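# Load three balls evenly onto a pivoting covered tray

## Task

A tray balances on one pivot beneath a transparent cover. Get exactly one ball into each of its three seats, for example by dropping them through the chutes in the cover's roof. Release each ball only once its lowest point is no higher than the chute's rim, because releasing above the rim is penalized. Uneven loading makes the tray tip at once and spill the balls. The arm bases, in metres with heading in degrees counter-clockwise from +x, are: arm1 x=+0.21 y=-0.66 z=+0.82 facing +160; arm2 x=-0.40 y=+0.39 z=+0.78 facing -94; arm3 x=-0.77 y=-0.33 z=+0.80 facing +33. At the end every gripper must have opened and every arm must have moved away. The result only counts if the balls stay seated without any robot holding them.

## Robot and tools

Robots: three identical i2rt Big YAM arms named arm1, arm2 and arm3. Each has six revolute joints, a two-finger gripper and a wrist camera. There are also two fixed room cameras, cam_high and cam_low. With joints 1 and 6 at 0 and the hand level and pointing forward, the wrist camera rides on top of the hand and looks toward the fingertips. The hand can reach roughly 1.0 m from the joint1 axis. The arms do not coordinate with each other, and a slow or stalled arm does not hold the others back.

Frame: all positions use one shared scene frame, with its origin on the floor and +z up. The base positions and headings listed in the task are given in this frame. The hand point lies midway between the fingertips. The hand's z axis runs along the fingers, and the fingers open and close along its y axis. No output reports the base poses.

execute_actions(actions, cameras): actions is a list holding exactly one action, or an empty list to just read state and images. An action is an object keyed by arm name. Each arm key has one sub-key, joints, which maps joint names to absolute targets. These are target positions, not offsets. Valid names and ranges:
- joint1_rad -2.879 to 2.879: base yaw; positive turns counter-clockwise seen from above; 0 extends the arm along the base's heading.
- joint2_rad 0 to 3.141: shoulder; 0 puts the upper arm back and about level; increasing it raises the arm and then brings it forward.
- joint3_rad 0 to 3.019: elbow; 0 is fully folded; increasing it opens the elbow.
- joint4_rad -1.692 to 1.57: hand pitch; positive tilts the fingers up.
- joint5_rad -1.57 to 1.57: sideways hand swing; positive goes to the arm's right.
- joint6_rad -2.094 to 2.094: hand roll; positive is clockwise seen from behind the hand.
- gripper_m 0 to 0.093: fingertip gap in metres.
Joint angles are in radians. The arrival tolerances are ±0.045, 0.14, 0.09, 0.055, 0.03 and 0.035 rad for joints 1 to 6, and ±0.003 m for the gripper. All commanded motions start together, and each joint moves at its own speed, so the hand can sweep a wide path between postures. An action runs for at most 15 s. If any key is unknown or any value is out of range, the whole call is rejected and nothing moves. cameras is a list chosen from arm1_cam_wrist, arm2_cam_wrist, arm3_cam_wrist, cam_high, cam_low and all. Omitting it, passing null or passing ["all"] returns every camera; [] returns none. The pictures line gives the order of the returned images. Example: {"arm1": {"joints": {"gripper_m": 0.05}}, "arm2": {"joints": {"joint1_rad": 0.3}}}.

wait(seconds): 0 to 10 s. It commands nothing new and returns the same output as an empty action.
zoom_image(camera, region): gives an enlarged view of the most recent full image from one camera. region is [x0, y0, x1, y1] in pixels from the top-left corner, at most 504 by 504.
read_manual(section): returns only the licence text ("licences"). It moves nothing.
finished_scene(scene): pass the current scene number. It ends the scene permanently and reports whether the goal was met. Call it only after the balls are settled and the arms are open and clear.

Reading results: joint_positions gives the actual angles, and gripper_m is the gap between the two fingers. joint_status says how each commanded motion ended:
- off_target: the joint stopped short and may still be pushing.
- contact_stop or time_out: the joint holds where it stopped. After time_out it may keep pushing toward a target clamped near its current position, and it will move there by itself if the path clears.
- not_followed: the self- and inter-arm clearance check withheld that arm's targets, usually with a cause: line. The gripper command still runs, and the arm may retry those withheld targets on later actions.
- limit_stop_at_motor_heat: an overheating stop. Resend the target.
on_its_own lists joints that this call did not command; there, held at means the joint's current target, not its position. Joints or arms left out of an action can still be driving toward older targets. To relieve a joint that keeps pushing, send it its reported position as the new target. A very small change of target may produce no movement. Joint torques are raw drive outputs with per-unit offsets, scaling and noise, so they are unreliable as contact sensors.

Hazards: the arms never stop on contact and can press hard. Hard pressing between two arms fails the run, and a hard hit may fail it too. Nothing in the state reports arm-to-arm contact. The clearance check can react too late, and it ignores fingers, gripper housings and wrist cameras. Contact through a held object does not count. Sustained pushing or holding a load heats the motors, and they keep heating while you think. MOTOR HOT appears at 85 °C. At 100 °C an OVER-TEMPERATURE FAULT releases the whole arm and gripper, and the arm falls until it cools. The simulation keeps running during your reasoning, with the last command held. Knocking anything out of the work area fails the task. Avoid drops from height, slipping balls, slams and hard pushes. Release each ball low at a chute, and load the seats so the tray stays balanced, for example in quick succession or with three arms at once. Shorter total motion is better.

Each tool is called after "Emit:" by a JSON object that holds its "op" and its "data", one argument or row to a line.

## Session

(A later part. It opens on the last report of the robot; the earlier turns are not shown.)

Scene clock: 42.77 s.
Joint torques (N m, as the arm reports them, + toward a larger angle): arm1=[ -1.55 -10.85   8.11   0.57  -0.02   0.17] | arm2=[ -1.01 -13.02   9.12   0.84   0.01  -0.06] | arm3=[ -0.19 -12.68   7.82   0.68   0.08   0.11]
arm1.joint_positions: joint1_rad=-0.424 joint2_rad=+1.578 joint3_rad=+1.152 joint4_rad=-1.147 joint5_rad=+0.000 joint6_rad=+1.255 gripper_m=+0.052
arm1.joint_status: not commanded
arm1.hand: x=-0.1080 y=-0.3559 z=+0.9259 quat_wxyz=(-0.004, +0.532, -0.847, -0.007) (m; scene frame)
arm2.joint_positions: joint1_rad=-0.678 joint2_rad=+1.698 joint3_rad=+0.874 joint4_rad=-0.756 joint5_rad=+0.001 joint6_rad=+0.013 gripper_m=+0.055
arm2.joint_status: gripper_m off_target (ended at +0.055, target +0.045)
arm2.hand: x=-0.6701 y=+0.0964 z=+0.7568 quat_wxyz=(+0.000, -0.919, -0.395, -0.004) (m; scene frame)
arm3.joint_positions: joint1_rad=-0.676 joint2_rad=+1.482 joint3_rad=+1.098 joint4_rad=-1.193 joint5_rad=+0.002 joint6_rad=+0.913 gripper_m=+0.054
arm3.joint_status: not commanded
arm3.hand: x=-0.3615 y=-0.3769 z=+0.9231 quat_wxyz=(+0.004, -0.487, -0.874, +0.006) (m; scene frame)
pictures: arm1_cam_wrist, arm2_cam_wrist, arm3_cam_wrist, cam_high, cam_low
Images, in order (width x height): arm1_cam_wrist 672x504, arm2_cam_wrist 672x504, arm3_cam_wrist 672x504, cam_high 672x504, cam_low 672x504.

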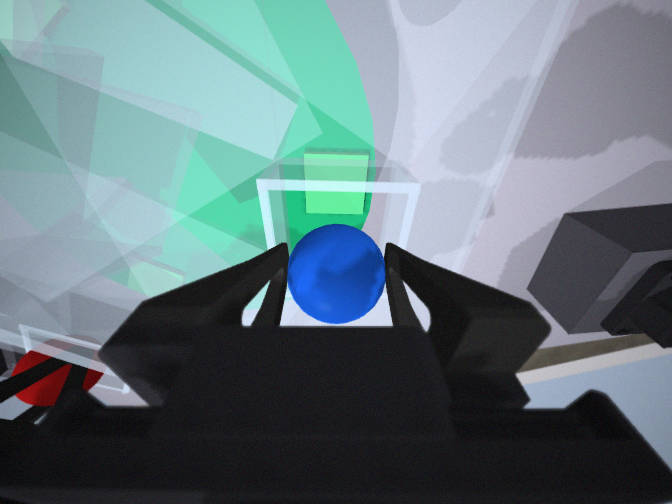

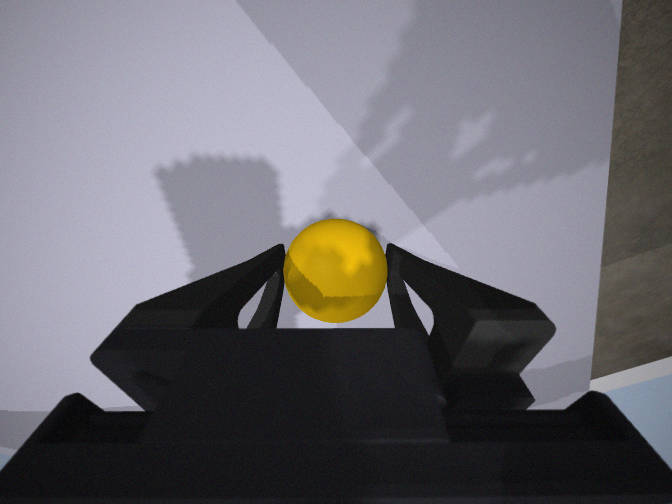

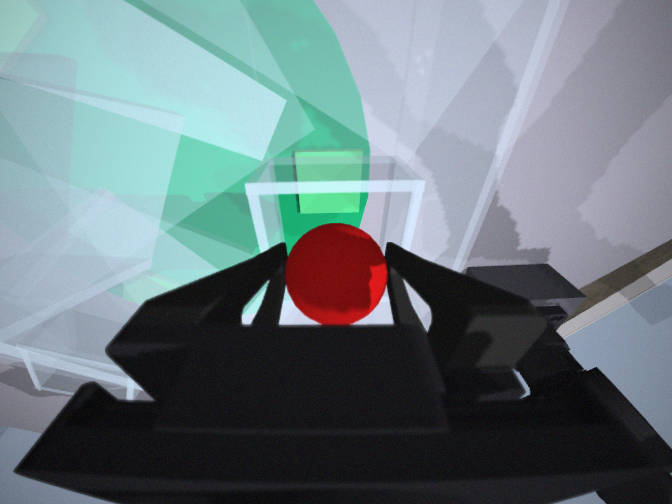

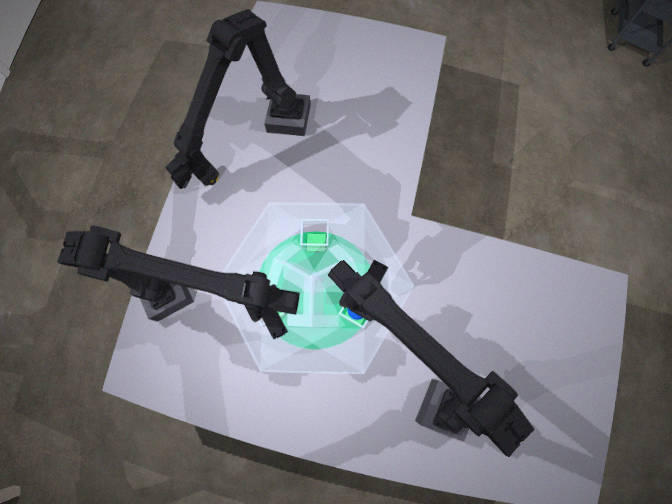

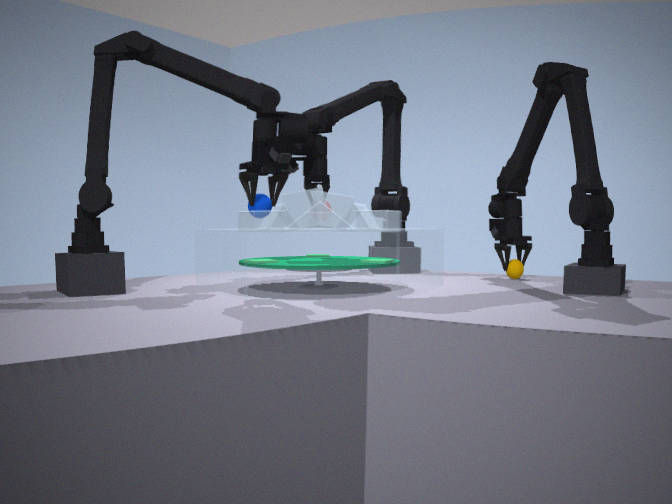

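Emit:
{"op": "execute_actions", "data": {
  "actions": [
    {"arm2":{"joints":{"joint1_rad":-0.4,"joint2_rad":1.37,"joint3_rad":1.26,"joint4_rad":-1.431,"joint6_rad":1.77}}}
  ],
  "cameras": []
}}

Emit:
{"op": "execute_actions", "data": {
  "actions": [
    {"arm2":{"joints":{"joint1_rad":0.341,"joint2_rad":1.78,"joint3_rad":1.71,"joint4_rad":-1.435}}}
  ],
  "cameras": ["arm2_cam_wrist","cam_high","cam_low"]
}}

Scene clock: 47.57 s.
Joint torques (N m, as the arm reports them, + toward a larger angle): arm1=[ -1.49 -10.85   8.1    0.57  -0.02   0.18] | arm2=[ -1.18 -10.98  10.29  -0.14   0.23   0.26] | arm3=[ -0.22 -11.68   7.91   0.82   0.09   0.12]
arm1.joint_positions: joint1_rad=-0.424 joint2_rad=+1.578 joint3_rad=+1.152 joint4_rad=-1.147 joint5_rad=+0.000 joint6_rad=+1.255 gripper_m=+0.052
arm1.joint_status: not commanded
arm1.hand: x=-0.1080 y=-0.3559 z=+0.9259 quat_wxyz=(-0.004, +0.532, -0.847, -0.007) (m; scene frame)
arm2.joint_positions: joint1_rad=-0.391 joint2_rad=+1.377 joint3_rad=+1.248 joint4_rad=-1.420 joint5_rad=-0.002 joint6_rad=+1.756 gripper_m=+0.055
arm2.joint_status: all done
arm2.hand: x=-0.5794 y=+0.0283 z=+1.0061 quat_wxyz=(-0.012, -0.949, +0.316, -0.001) (m; scene frame)
arm3.joint_positions: joint1_rad=-0.676 joint2_rad=+1.482 joint3_rad=+1.098 joint4_rad=-1.193 joint5_rad=+0.002 joint6_rad=+0.913 gripper_m=+0.054
arm3.joint_status: not commanded
arm3.hand: x=-0.3615 y=-0.3769 z=+0.9231 quat_wxyz=(+0.004, -0.487, -0.874, +0.006) (m; scene frame)
pictures: none
No camera images: the call's "cameras" was empty. Leave "cameras" out to get every camera's image.

Scene clock: 49.20 s.
Joint torques (N m, as the arm reports them, + toward a larger angle): arm1=[ -1.53 -10.8    8.1    0.55  -0.03   0.17] | arm2=[ -0.53 -19.53  13.99   0.17   0.23   0.26] | arm3=[ -0.13 -12.27   8.01   0.89   0.07   0.12]
arm1.joint_positions: joint1_rad=-0.424 joint2_rad=+1.578 joint3_rad=+1.152 joint4_rad=-1.147 joint5_rad=+0.000 joint6_rad=+1.255 gripper_m=+0.052
arm1.joint_status: not commanded
arm1.hand: x=-0.1080 y=-0.3559 z=+0.9259 quat_wxyz=(-0.004, +0.532, -0.847, -0.007) (m; scene frame)
arm2.joint_positions: joint1_rad=+0.342 joint2_rad=+1.800 joint3_rad=+1.655 joint4_rad=-1.432 joint5_rad=-0.002 joint6_rad=+1.757 gripper_m=+0.055
arm2.joint_status: all done
arm2.hand: x=-0.2529 y=-0.1430 z=+0.9699 quat_wxyz=(+0.001, -0.999, -0.045, -0.001) (m; scene frame)
arm3.joint_positions: joint1_rad=-0.676 joint2_rad=+1.482 joint3_rad=+1.098 joint4_rad=-1.193 joint5_rad=+0.002 joint6_rad=+0.913 gripper_m=+0.054
arm3.joint_status: not commanded
arm3.hand: x=-0.3615 y=-0.3769 z=+0.9231 quat_wxyz=(+0.004, -0.487, -0.874, +0.006) (m; scene frame)
pictures: arm2_cam_wrist, cam_high, cam_low
Images, in order (width x height): arm2_cam_wrist 672x504, cam_high 672x504, cam_low 672x504.

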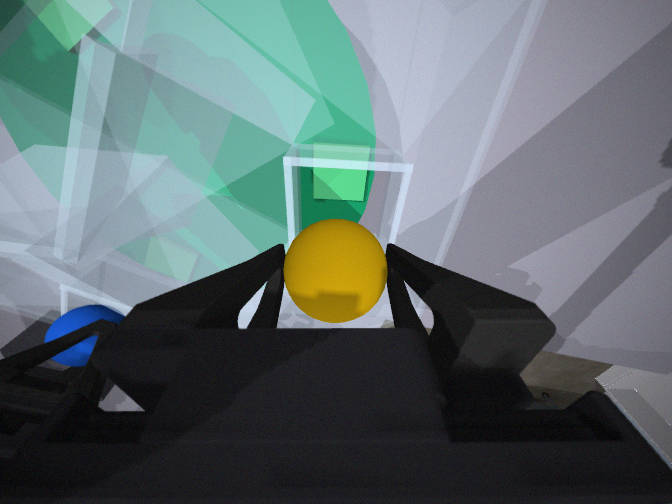

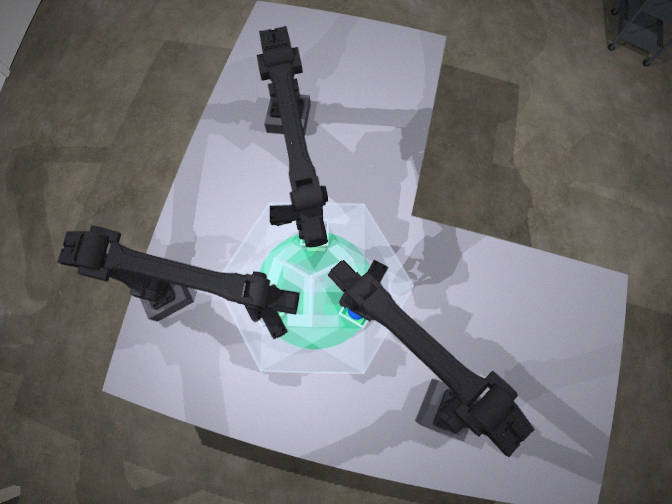

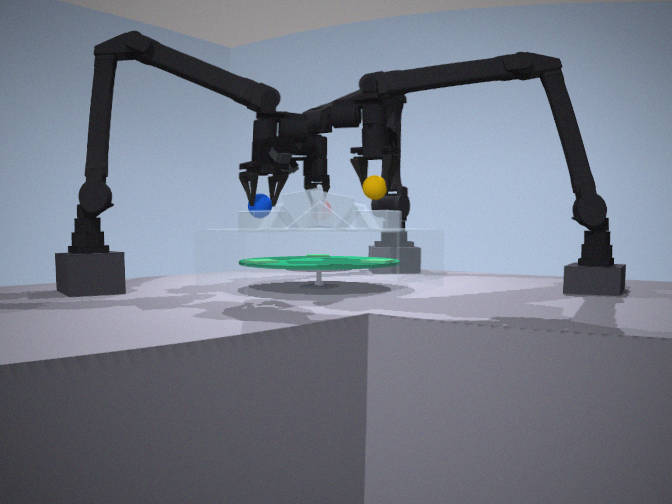

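Emit:
{"op": "execute_actions", "data": {
  "actions": [
    {"arm2":{"joints":{"joint1_rad":0.33,"joint3_rad":1.53,"joint4_rad":-1.287}},"arm1":{"joints":{"joint3_rad":1.132,"joint4_rad":-1.117}},"arm3":{"joints":{"joint3_rad":1.096,"joint4_rad":-1.163}}}
  ]
}}

Emit:
{"op": "zoom_image", "data": {
  "camera": "cam_low",
  "region": [220, 160, 420, 280]
}}

Scene clock: 51.33 s.
Joint torques (N m, as the arm reports them, + toward a larger angle): arm1=[ -1.54 -10.74   7.61   0.61  -0.02   0.17] | arm2=[ -1.23 -18.16   9.82   0.82   0.21   0.26] | arm3=[ -0.23 -12.64   7.63   0.62   0.08   0.11]
arm1.joint_positions: joint1_rad=-0.424 joint2_rad=+1.578 joint3_rad=+1.137 joint4_rad=-1.128 joint5_rad=+0.000 joint6_rad=+1.255 gripper_m=+0.052
arm1.joint_status: all done
arm1.hand: x=-0.1071 y=-0.3567 z=+0.9207 quat_wxyz=(-0.003, +0.532, -0.847, -0.009) (m; scene frame)
arm2.joint_positions: joint1_rad=+0.342 joint2_rad=+1.787 joint3_rad=+1.520 joint4_rad=-1.298 joint5_rad=-0.002 joint6_rad=+1.757 gripper_m=+0.055
arm2.joint_status: all done
arm2.hand: x=-0.2564 y=-0.1322 z=+0.9255 quat_wxyz=(-0.004, -0.999, -0.044, -0.002) (m; scene frame)
arm3.joint_positions: joint1_rad=-0.676 joint2_rad=+1.482 joint3_rad=+1.087 joint4_rad=-1.177 joint5_rad=+0.002 joint6_rad=+0.913 gripper_m=+0.054
arm3.joint_status: all done
arm3.hand: x=-0.3619 y=-0.3770 z=+0.9192 quat_wxyz=(+0.002, -0.487, -0.873, +0.005) (m; scene frame)
pictures: arm1_cam_wrist, arm2_cam_wrist, arm3_cam_wrist, cam_high, cam_low
Images, in order (width x height): arm1_cam_wrist 672x504, arm2_cam_wrist 672x504, arm3_cam_wrist 672x504, cam_high 672x504, cam_low 672x504.

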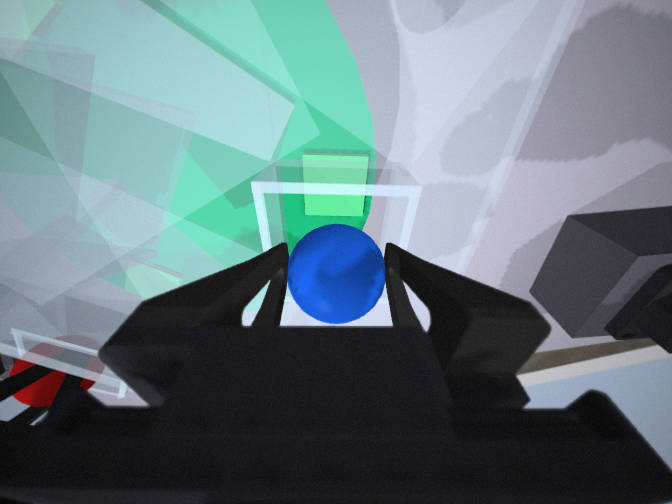

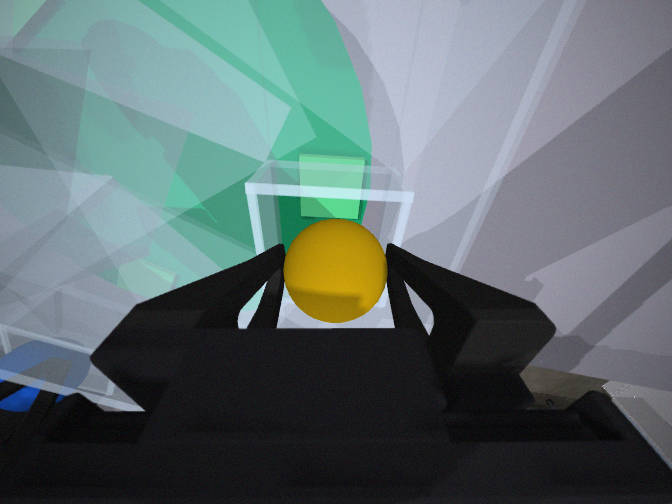

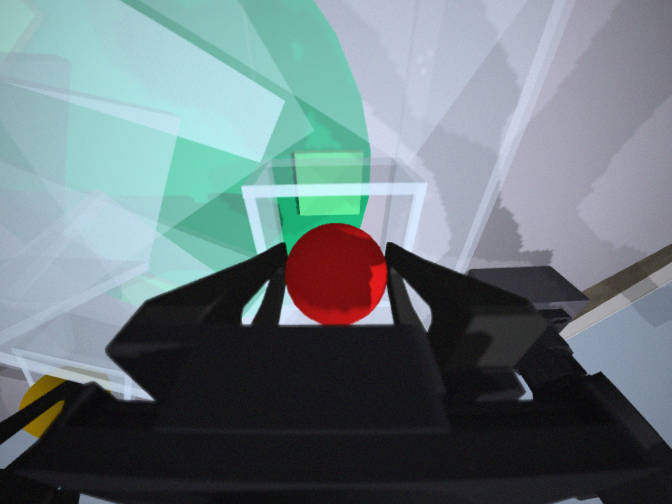

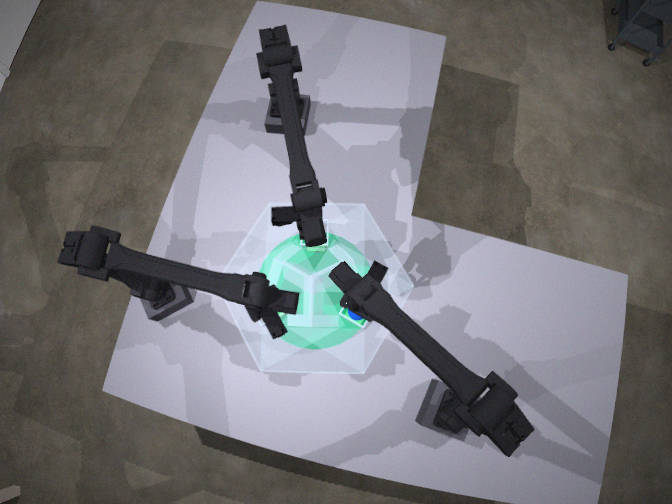

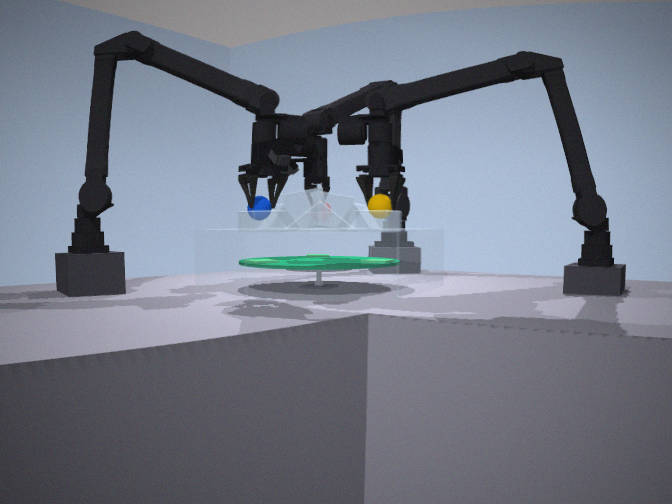

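Region (220, 160, 420, 280) of cam_low's 672x504 image, scaled by 2.520, with more detail than that image has; it fills the top 302 rows of this view, and the rest is white.

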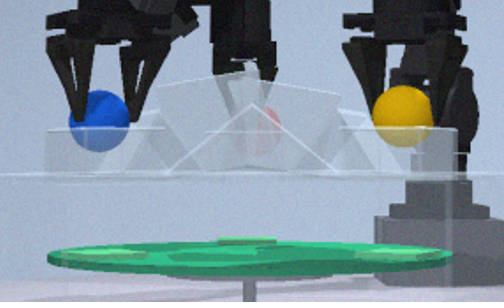

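Emit:
{"op": "execute_actions", "data": {
  "actions": [
    {"arm2":{"joints":{"joint1_rad":0.32,"joint2_rad":1.795,"joint4_rad":-1.265,"gripper_m":0.047}},"arm1":{"joints":{"gripper_m":0.044}},"arm3":{"joints":{"gripper_m":0.046}}}
  ],
  "cameras": ["arm2_cam_wrist","cam_low"]
}}

Scene clock: 53.00 s.
Joint torques (N m, as the arm reports them, + toward a larger angle): arm1=[ -1.45 -10.74   7.59   0.62  -0.02   0.18] | arm2=[ -1.27 -16.79   9.94   0.88   0.21   0.26] | arm3=[ -0.06 -12.37   7.51   0.77   0.08   0.13]
arm1.joint_positions: joint1_rad=-0.424 joint2_rad=+1.578 joint3_rad=+1.137 joint4_rad=-1.128 joint5_rad=+0.000 joint6_rad=+1.255 gripper_m=+0.052
arm1.joint_status: gripper_m off_target (ended at +0.052, target +0.044)
arm1.hand: x=-0.1071 y=-0.3567 z=+0.9207 quat_wxyz=(-0.003, +0.532, -0.847, -0.009) (m; scene frame)
arm2.joint_positions: joint1_rad=+0.329 joint2_rad=+1.787 joint3_rad=+1.520 joint4_rad=-1.277 joint5_rad=-0.002 joint6_rad=+1.757 gripper_m=+0.055
arm2.joint_status: gripper_m off_target (ended at +0.055, target +0.047); the others done
arm2.hand: x=-0.2617 y=-0.1391 z=+0.9256 quat_wxyz=(-0.014, -0.999, -0.038, -0.004) (m; scene frame)
arm3.joint_positions: joint1_rad=-0.676 joint2_rad=+1.482 joint3_rad=+1.087 joint4_rad=-1.177 joint5_rad=+0.002 joint6_rad=+0.913 gripper_m=+0.054
arm3.joint_status: gripper_m off_target (ended at +0.054, target +0.046)
arm3.hand: x=-0.3619 y=-0.3770 z=+0.9192 quat_wxyz=(+0.002, -0.487, -0.873, +0.005) (m; scene frame)
pictures: arm2_cam_wrist, cam_low
Images, in order (width x height): arm2_cam_wrist 672x504, cam_low 672x504.

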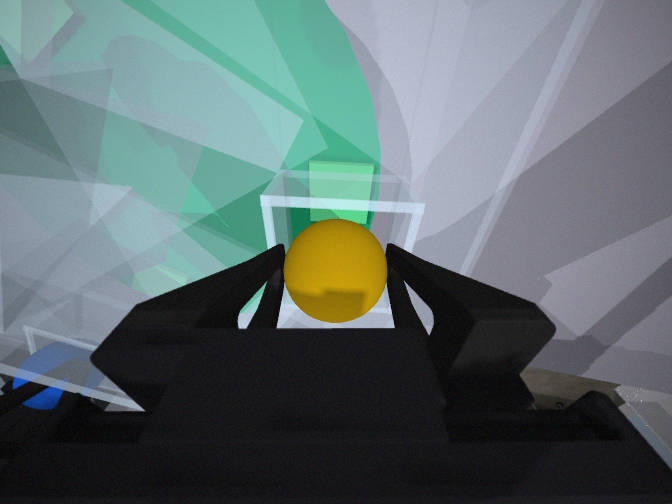

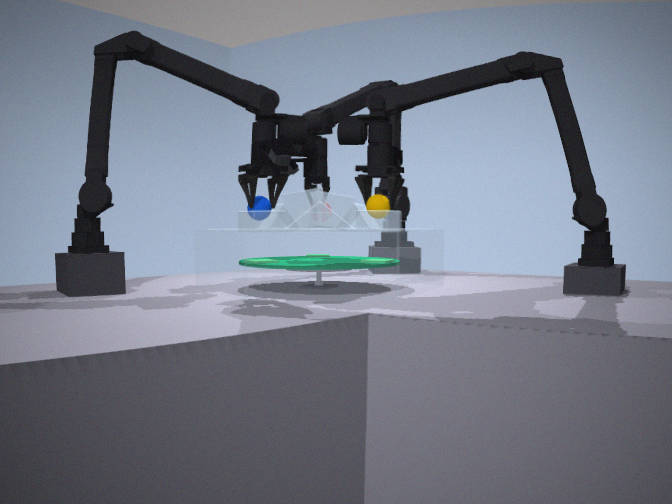

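Emit:
{"op": "execute_actions", "data": {
  "actions": [
    {"arm2":{"joints":{"joint1_rad":0.345,"joint3_rad":1.515}}}
  ],
  "cameras": ["arm2_cam_wrist"]
}}

Scene clock: 54.23 s.
Joint torques (N m, as the arm reports them, + toward a larger angle): arm1=[ -1.54 -10.76   7.63   0.6   -0.02   0.18] | arm2=[  0.4  -16.64   9.12   0.81   0.22   0.25] | arm3=[ -0.18 -12.37   7.48   0.74   0.07   0.16]
arm1.joint_positions: joint1_rad=-0.424 joint2_rad=+1.578 joint3_rad=+1.137 joint4_rad=-1.128 joint5_rad=+0.000 joint6_rad=+1.255 gripper_m=+0.052
arm1.joint_status: not commanded
arm1.hand: x=-0.1071 y=-0.3567 z=+0.9207 quat_wxyz=(-0.003, +0.532, -0.847, -0.009) (m; scene frame)
arm2.joint_positions: joint1_rad=+0.335 joint2_rad=+1.787 joint3_rad=+1.514 joint4_rad=-1.277 joint5_rad=-0.002 joint6_rad=+1.757 gripper_m=+0.055
arm2.joint_status: all done
arm2.hand: x=-0.2590 y=-0.1366 z=+0.9236 quat_wxyz=(-0.012, -0.999, -0.041, -0.004) (m; scene frame)
arm3.joint_positions: joint1_rad=-0.676 joint2_rad=+1.482 joint3_rad=+1.087 joint4_rad=-1.177 joint5_rad=+0.002 joint6_rad=+0.913 gripper_m=+0.054
arm3.joint_status: not commanded
arm3.hand: x=-0.3619 y=-0.3770 z=+0.9192 quat_wxyz=(+0.002, -0.487, -0.873, +0.005) (m; scene frame)
pictures: arm2_cam_wrist
Images, in order (width x height): arm2_cam_wrist 672x504.

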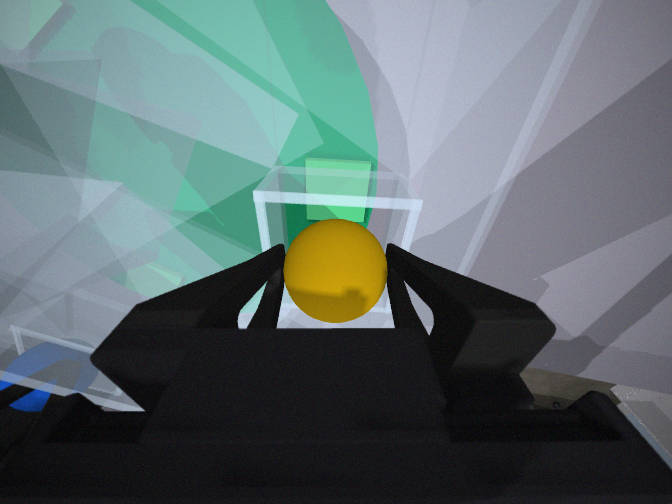

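Release all together.

Emit:
{"op": "execute_actions", "data": {
  "actions": [
    {"arm2":{"joints":{"gripper_m":0.065}},"arm1":{"joints":{"gripper_m":0.062}},"arm3":{"joints":{"gripper_m":0.064}}}
  ],
  "cameras": ["cam_high","cam_low"]
}}

Scene clock: 55.13 s.
Joint torques (N m, as the arm reports them, + toward a larger angle): arm1=[ -1.53 -10.64   7.57   0.58  -0.02   0.17] | arm2=[  0.38 -16.41   9.09   0.84   0.21   0.26] | arm3=[ -0.26 -12.73   7.52   0.82   0.09   0.11]
arm1.joint_positions: joint1_rad=-0.424 joint2_rad=+1.578 joint3_rad=+1.137 joint4_rad=-1.127 joint5_rad=+0.000 joint6_rad=+1.255 gripper_m=+0.062
arm1.joint_status: all done
arm1.hand: x=-0.1072 y=-0.3566 z=+0.9207 quat_wxyz=(-0.003, +0.532, -0.847, -0.009) (m; scene frame)
arm2.joint_positions: joint1_rad=+0.335 joint2_rad=+1.787 joint3_rad=+1.514 joint4_rad=-1.277 joint5_rad=-0.002 joint6_rad=+1.757 gripper_m=+0.065
arm2.joint_status: all done
arm2.hand: x=-0.2590 y=-0.1366 z=+0.9236 quat_wxyz=(-0.012, -0.999, -0.041, -0.004) (m; scene frame)
arm3.joint_positions: joint1_rad=-0.676 joint2_rad=+1.482 joint3_rad=+1.087 joint4_rad=-1.177 joint5_rad=+0.002 joint6_rad=+0.913 gripper_m=+0.064
arm3.joint_status: all done
arm3.hand: x=-0.3619 y=-0.3770 z=+0.9194 quat_wxyz=(+0.001, -0.487, -0.873, +0.005) (m; scene frame)
pictures: cam_high, cam_low
Images, in order (width x height): cam_high 672x504, cam_low 672x504.

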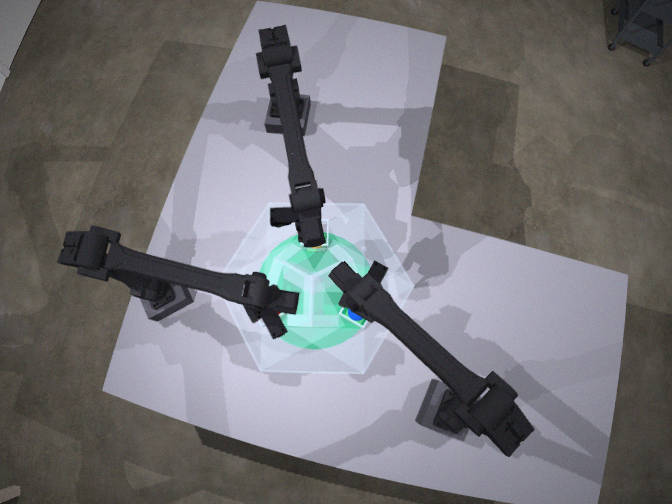

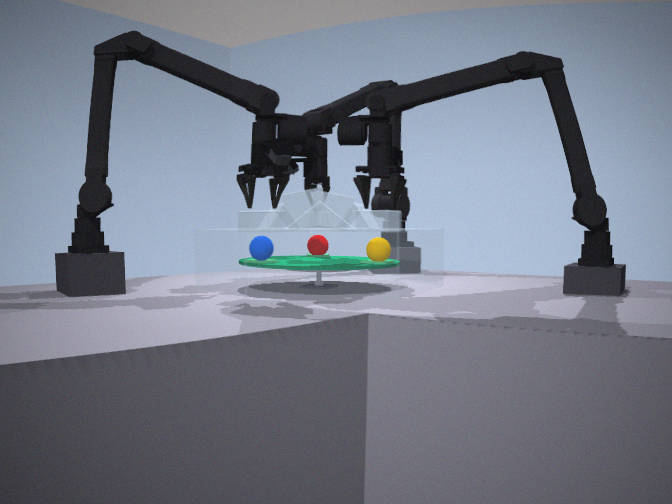

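Decreasing joint 2 lifts the tips straight up at first.

Emit:
{"op": "execute_actions", "data": {
  "actions": [
    {"arm2":{"joints":{"joint2_rad":1.2}},"arm1":{"joints":{"joint2_rad":1.0}},"arm3":{"joints":{"joint2_rad":0.9}}}
  ],
  "cameras": ["cam_high","cam_low"]
}}

Scene clock: 57.17 s.
Joint torques (N m, as the arm reports them, + toward a larger angle): arm1=[-1.51 -4.26  9.16  1.44 -0.04  0.12] | arm2=[ 0.56 -8.43 10.83  1.73  0.19  0.19] | arm3=[-0.2  -2.3   9.39  1.5   0.09  0.09]
arm1.joint_positions: joint1_rad=-0.424 joint2_rad=+1.001 joint3_rad=+1.137 joint4_rad=-1.125 joint5_rad=+0.000 joint6_rad=+1.255 gripper_m=+0.062
arm1.joint_status: all done
arm1.hand: x=-0.0702 y=-0.3954 z=+1.1527 quat_wxyz=(+0.066, +0.509, -0.809, -0.286) (m; scene frame)
arm2.joint_positions: joint1_rad=+0.335 joint2_rad=+1.204 joint3_rad=+1.505 joint4_rad=-1.273 joint5_rad=-0.002 joint6_rad=+1.757 gripper_m=+0.065
arm2.joint_status: all done
arm2.hand: x=-0.2832 y=-0.0491 z=+1.2050 quat_wxyz=(-0.289, -0.954, -0.039, -0.068) (m; scene frame)
arm3.joint_positions: joint1_rad=-0.676 joint2_rad=+0.893 joint3_rad=+1.083 joint4_rad=-1.177 joint5_rad=+0.002 joint6_rad=+0.913 gripper_m=+0.064
arm3.joint_status: all done
arm3.hand: x=-0.4204 y=-0.3696 z=+1.1338 quat_wxyz=(-0.264, -0.466, -0.837, -0.109) (m; scene frame)
pictures: cam_high, cam_low
Images, in order (width x height): cam_high 672x504, cam_low 672x504.

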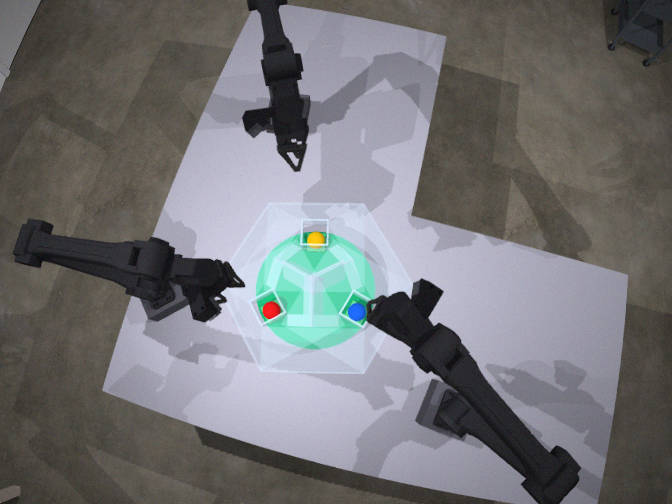

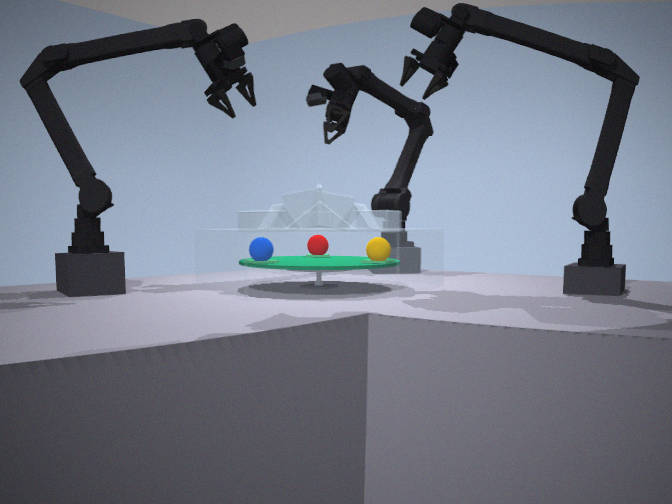

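Emit:
{"op": "finished_scene", "data": {
  "scene": 1
}}

The scene is finished: the task was done.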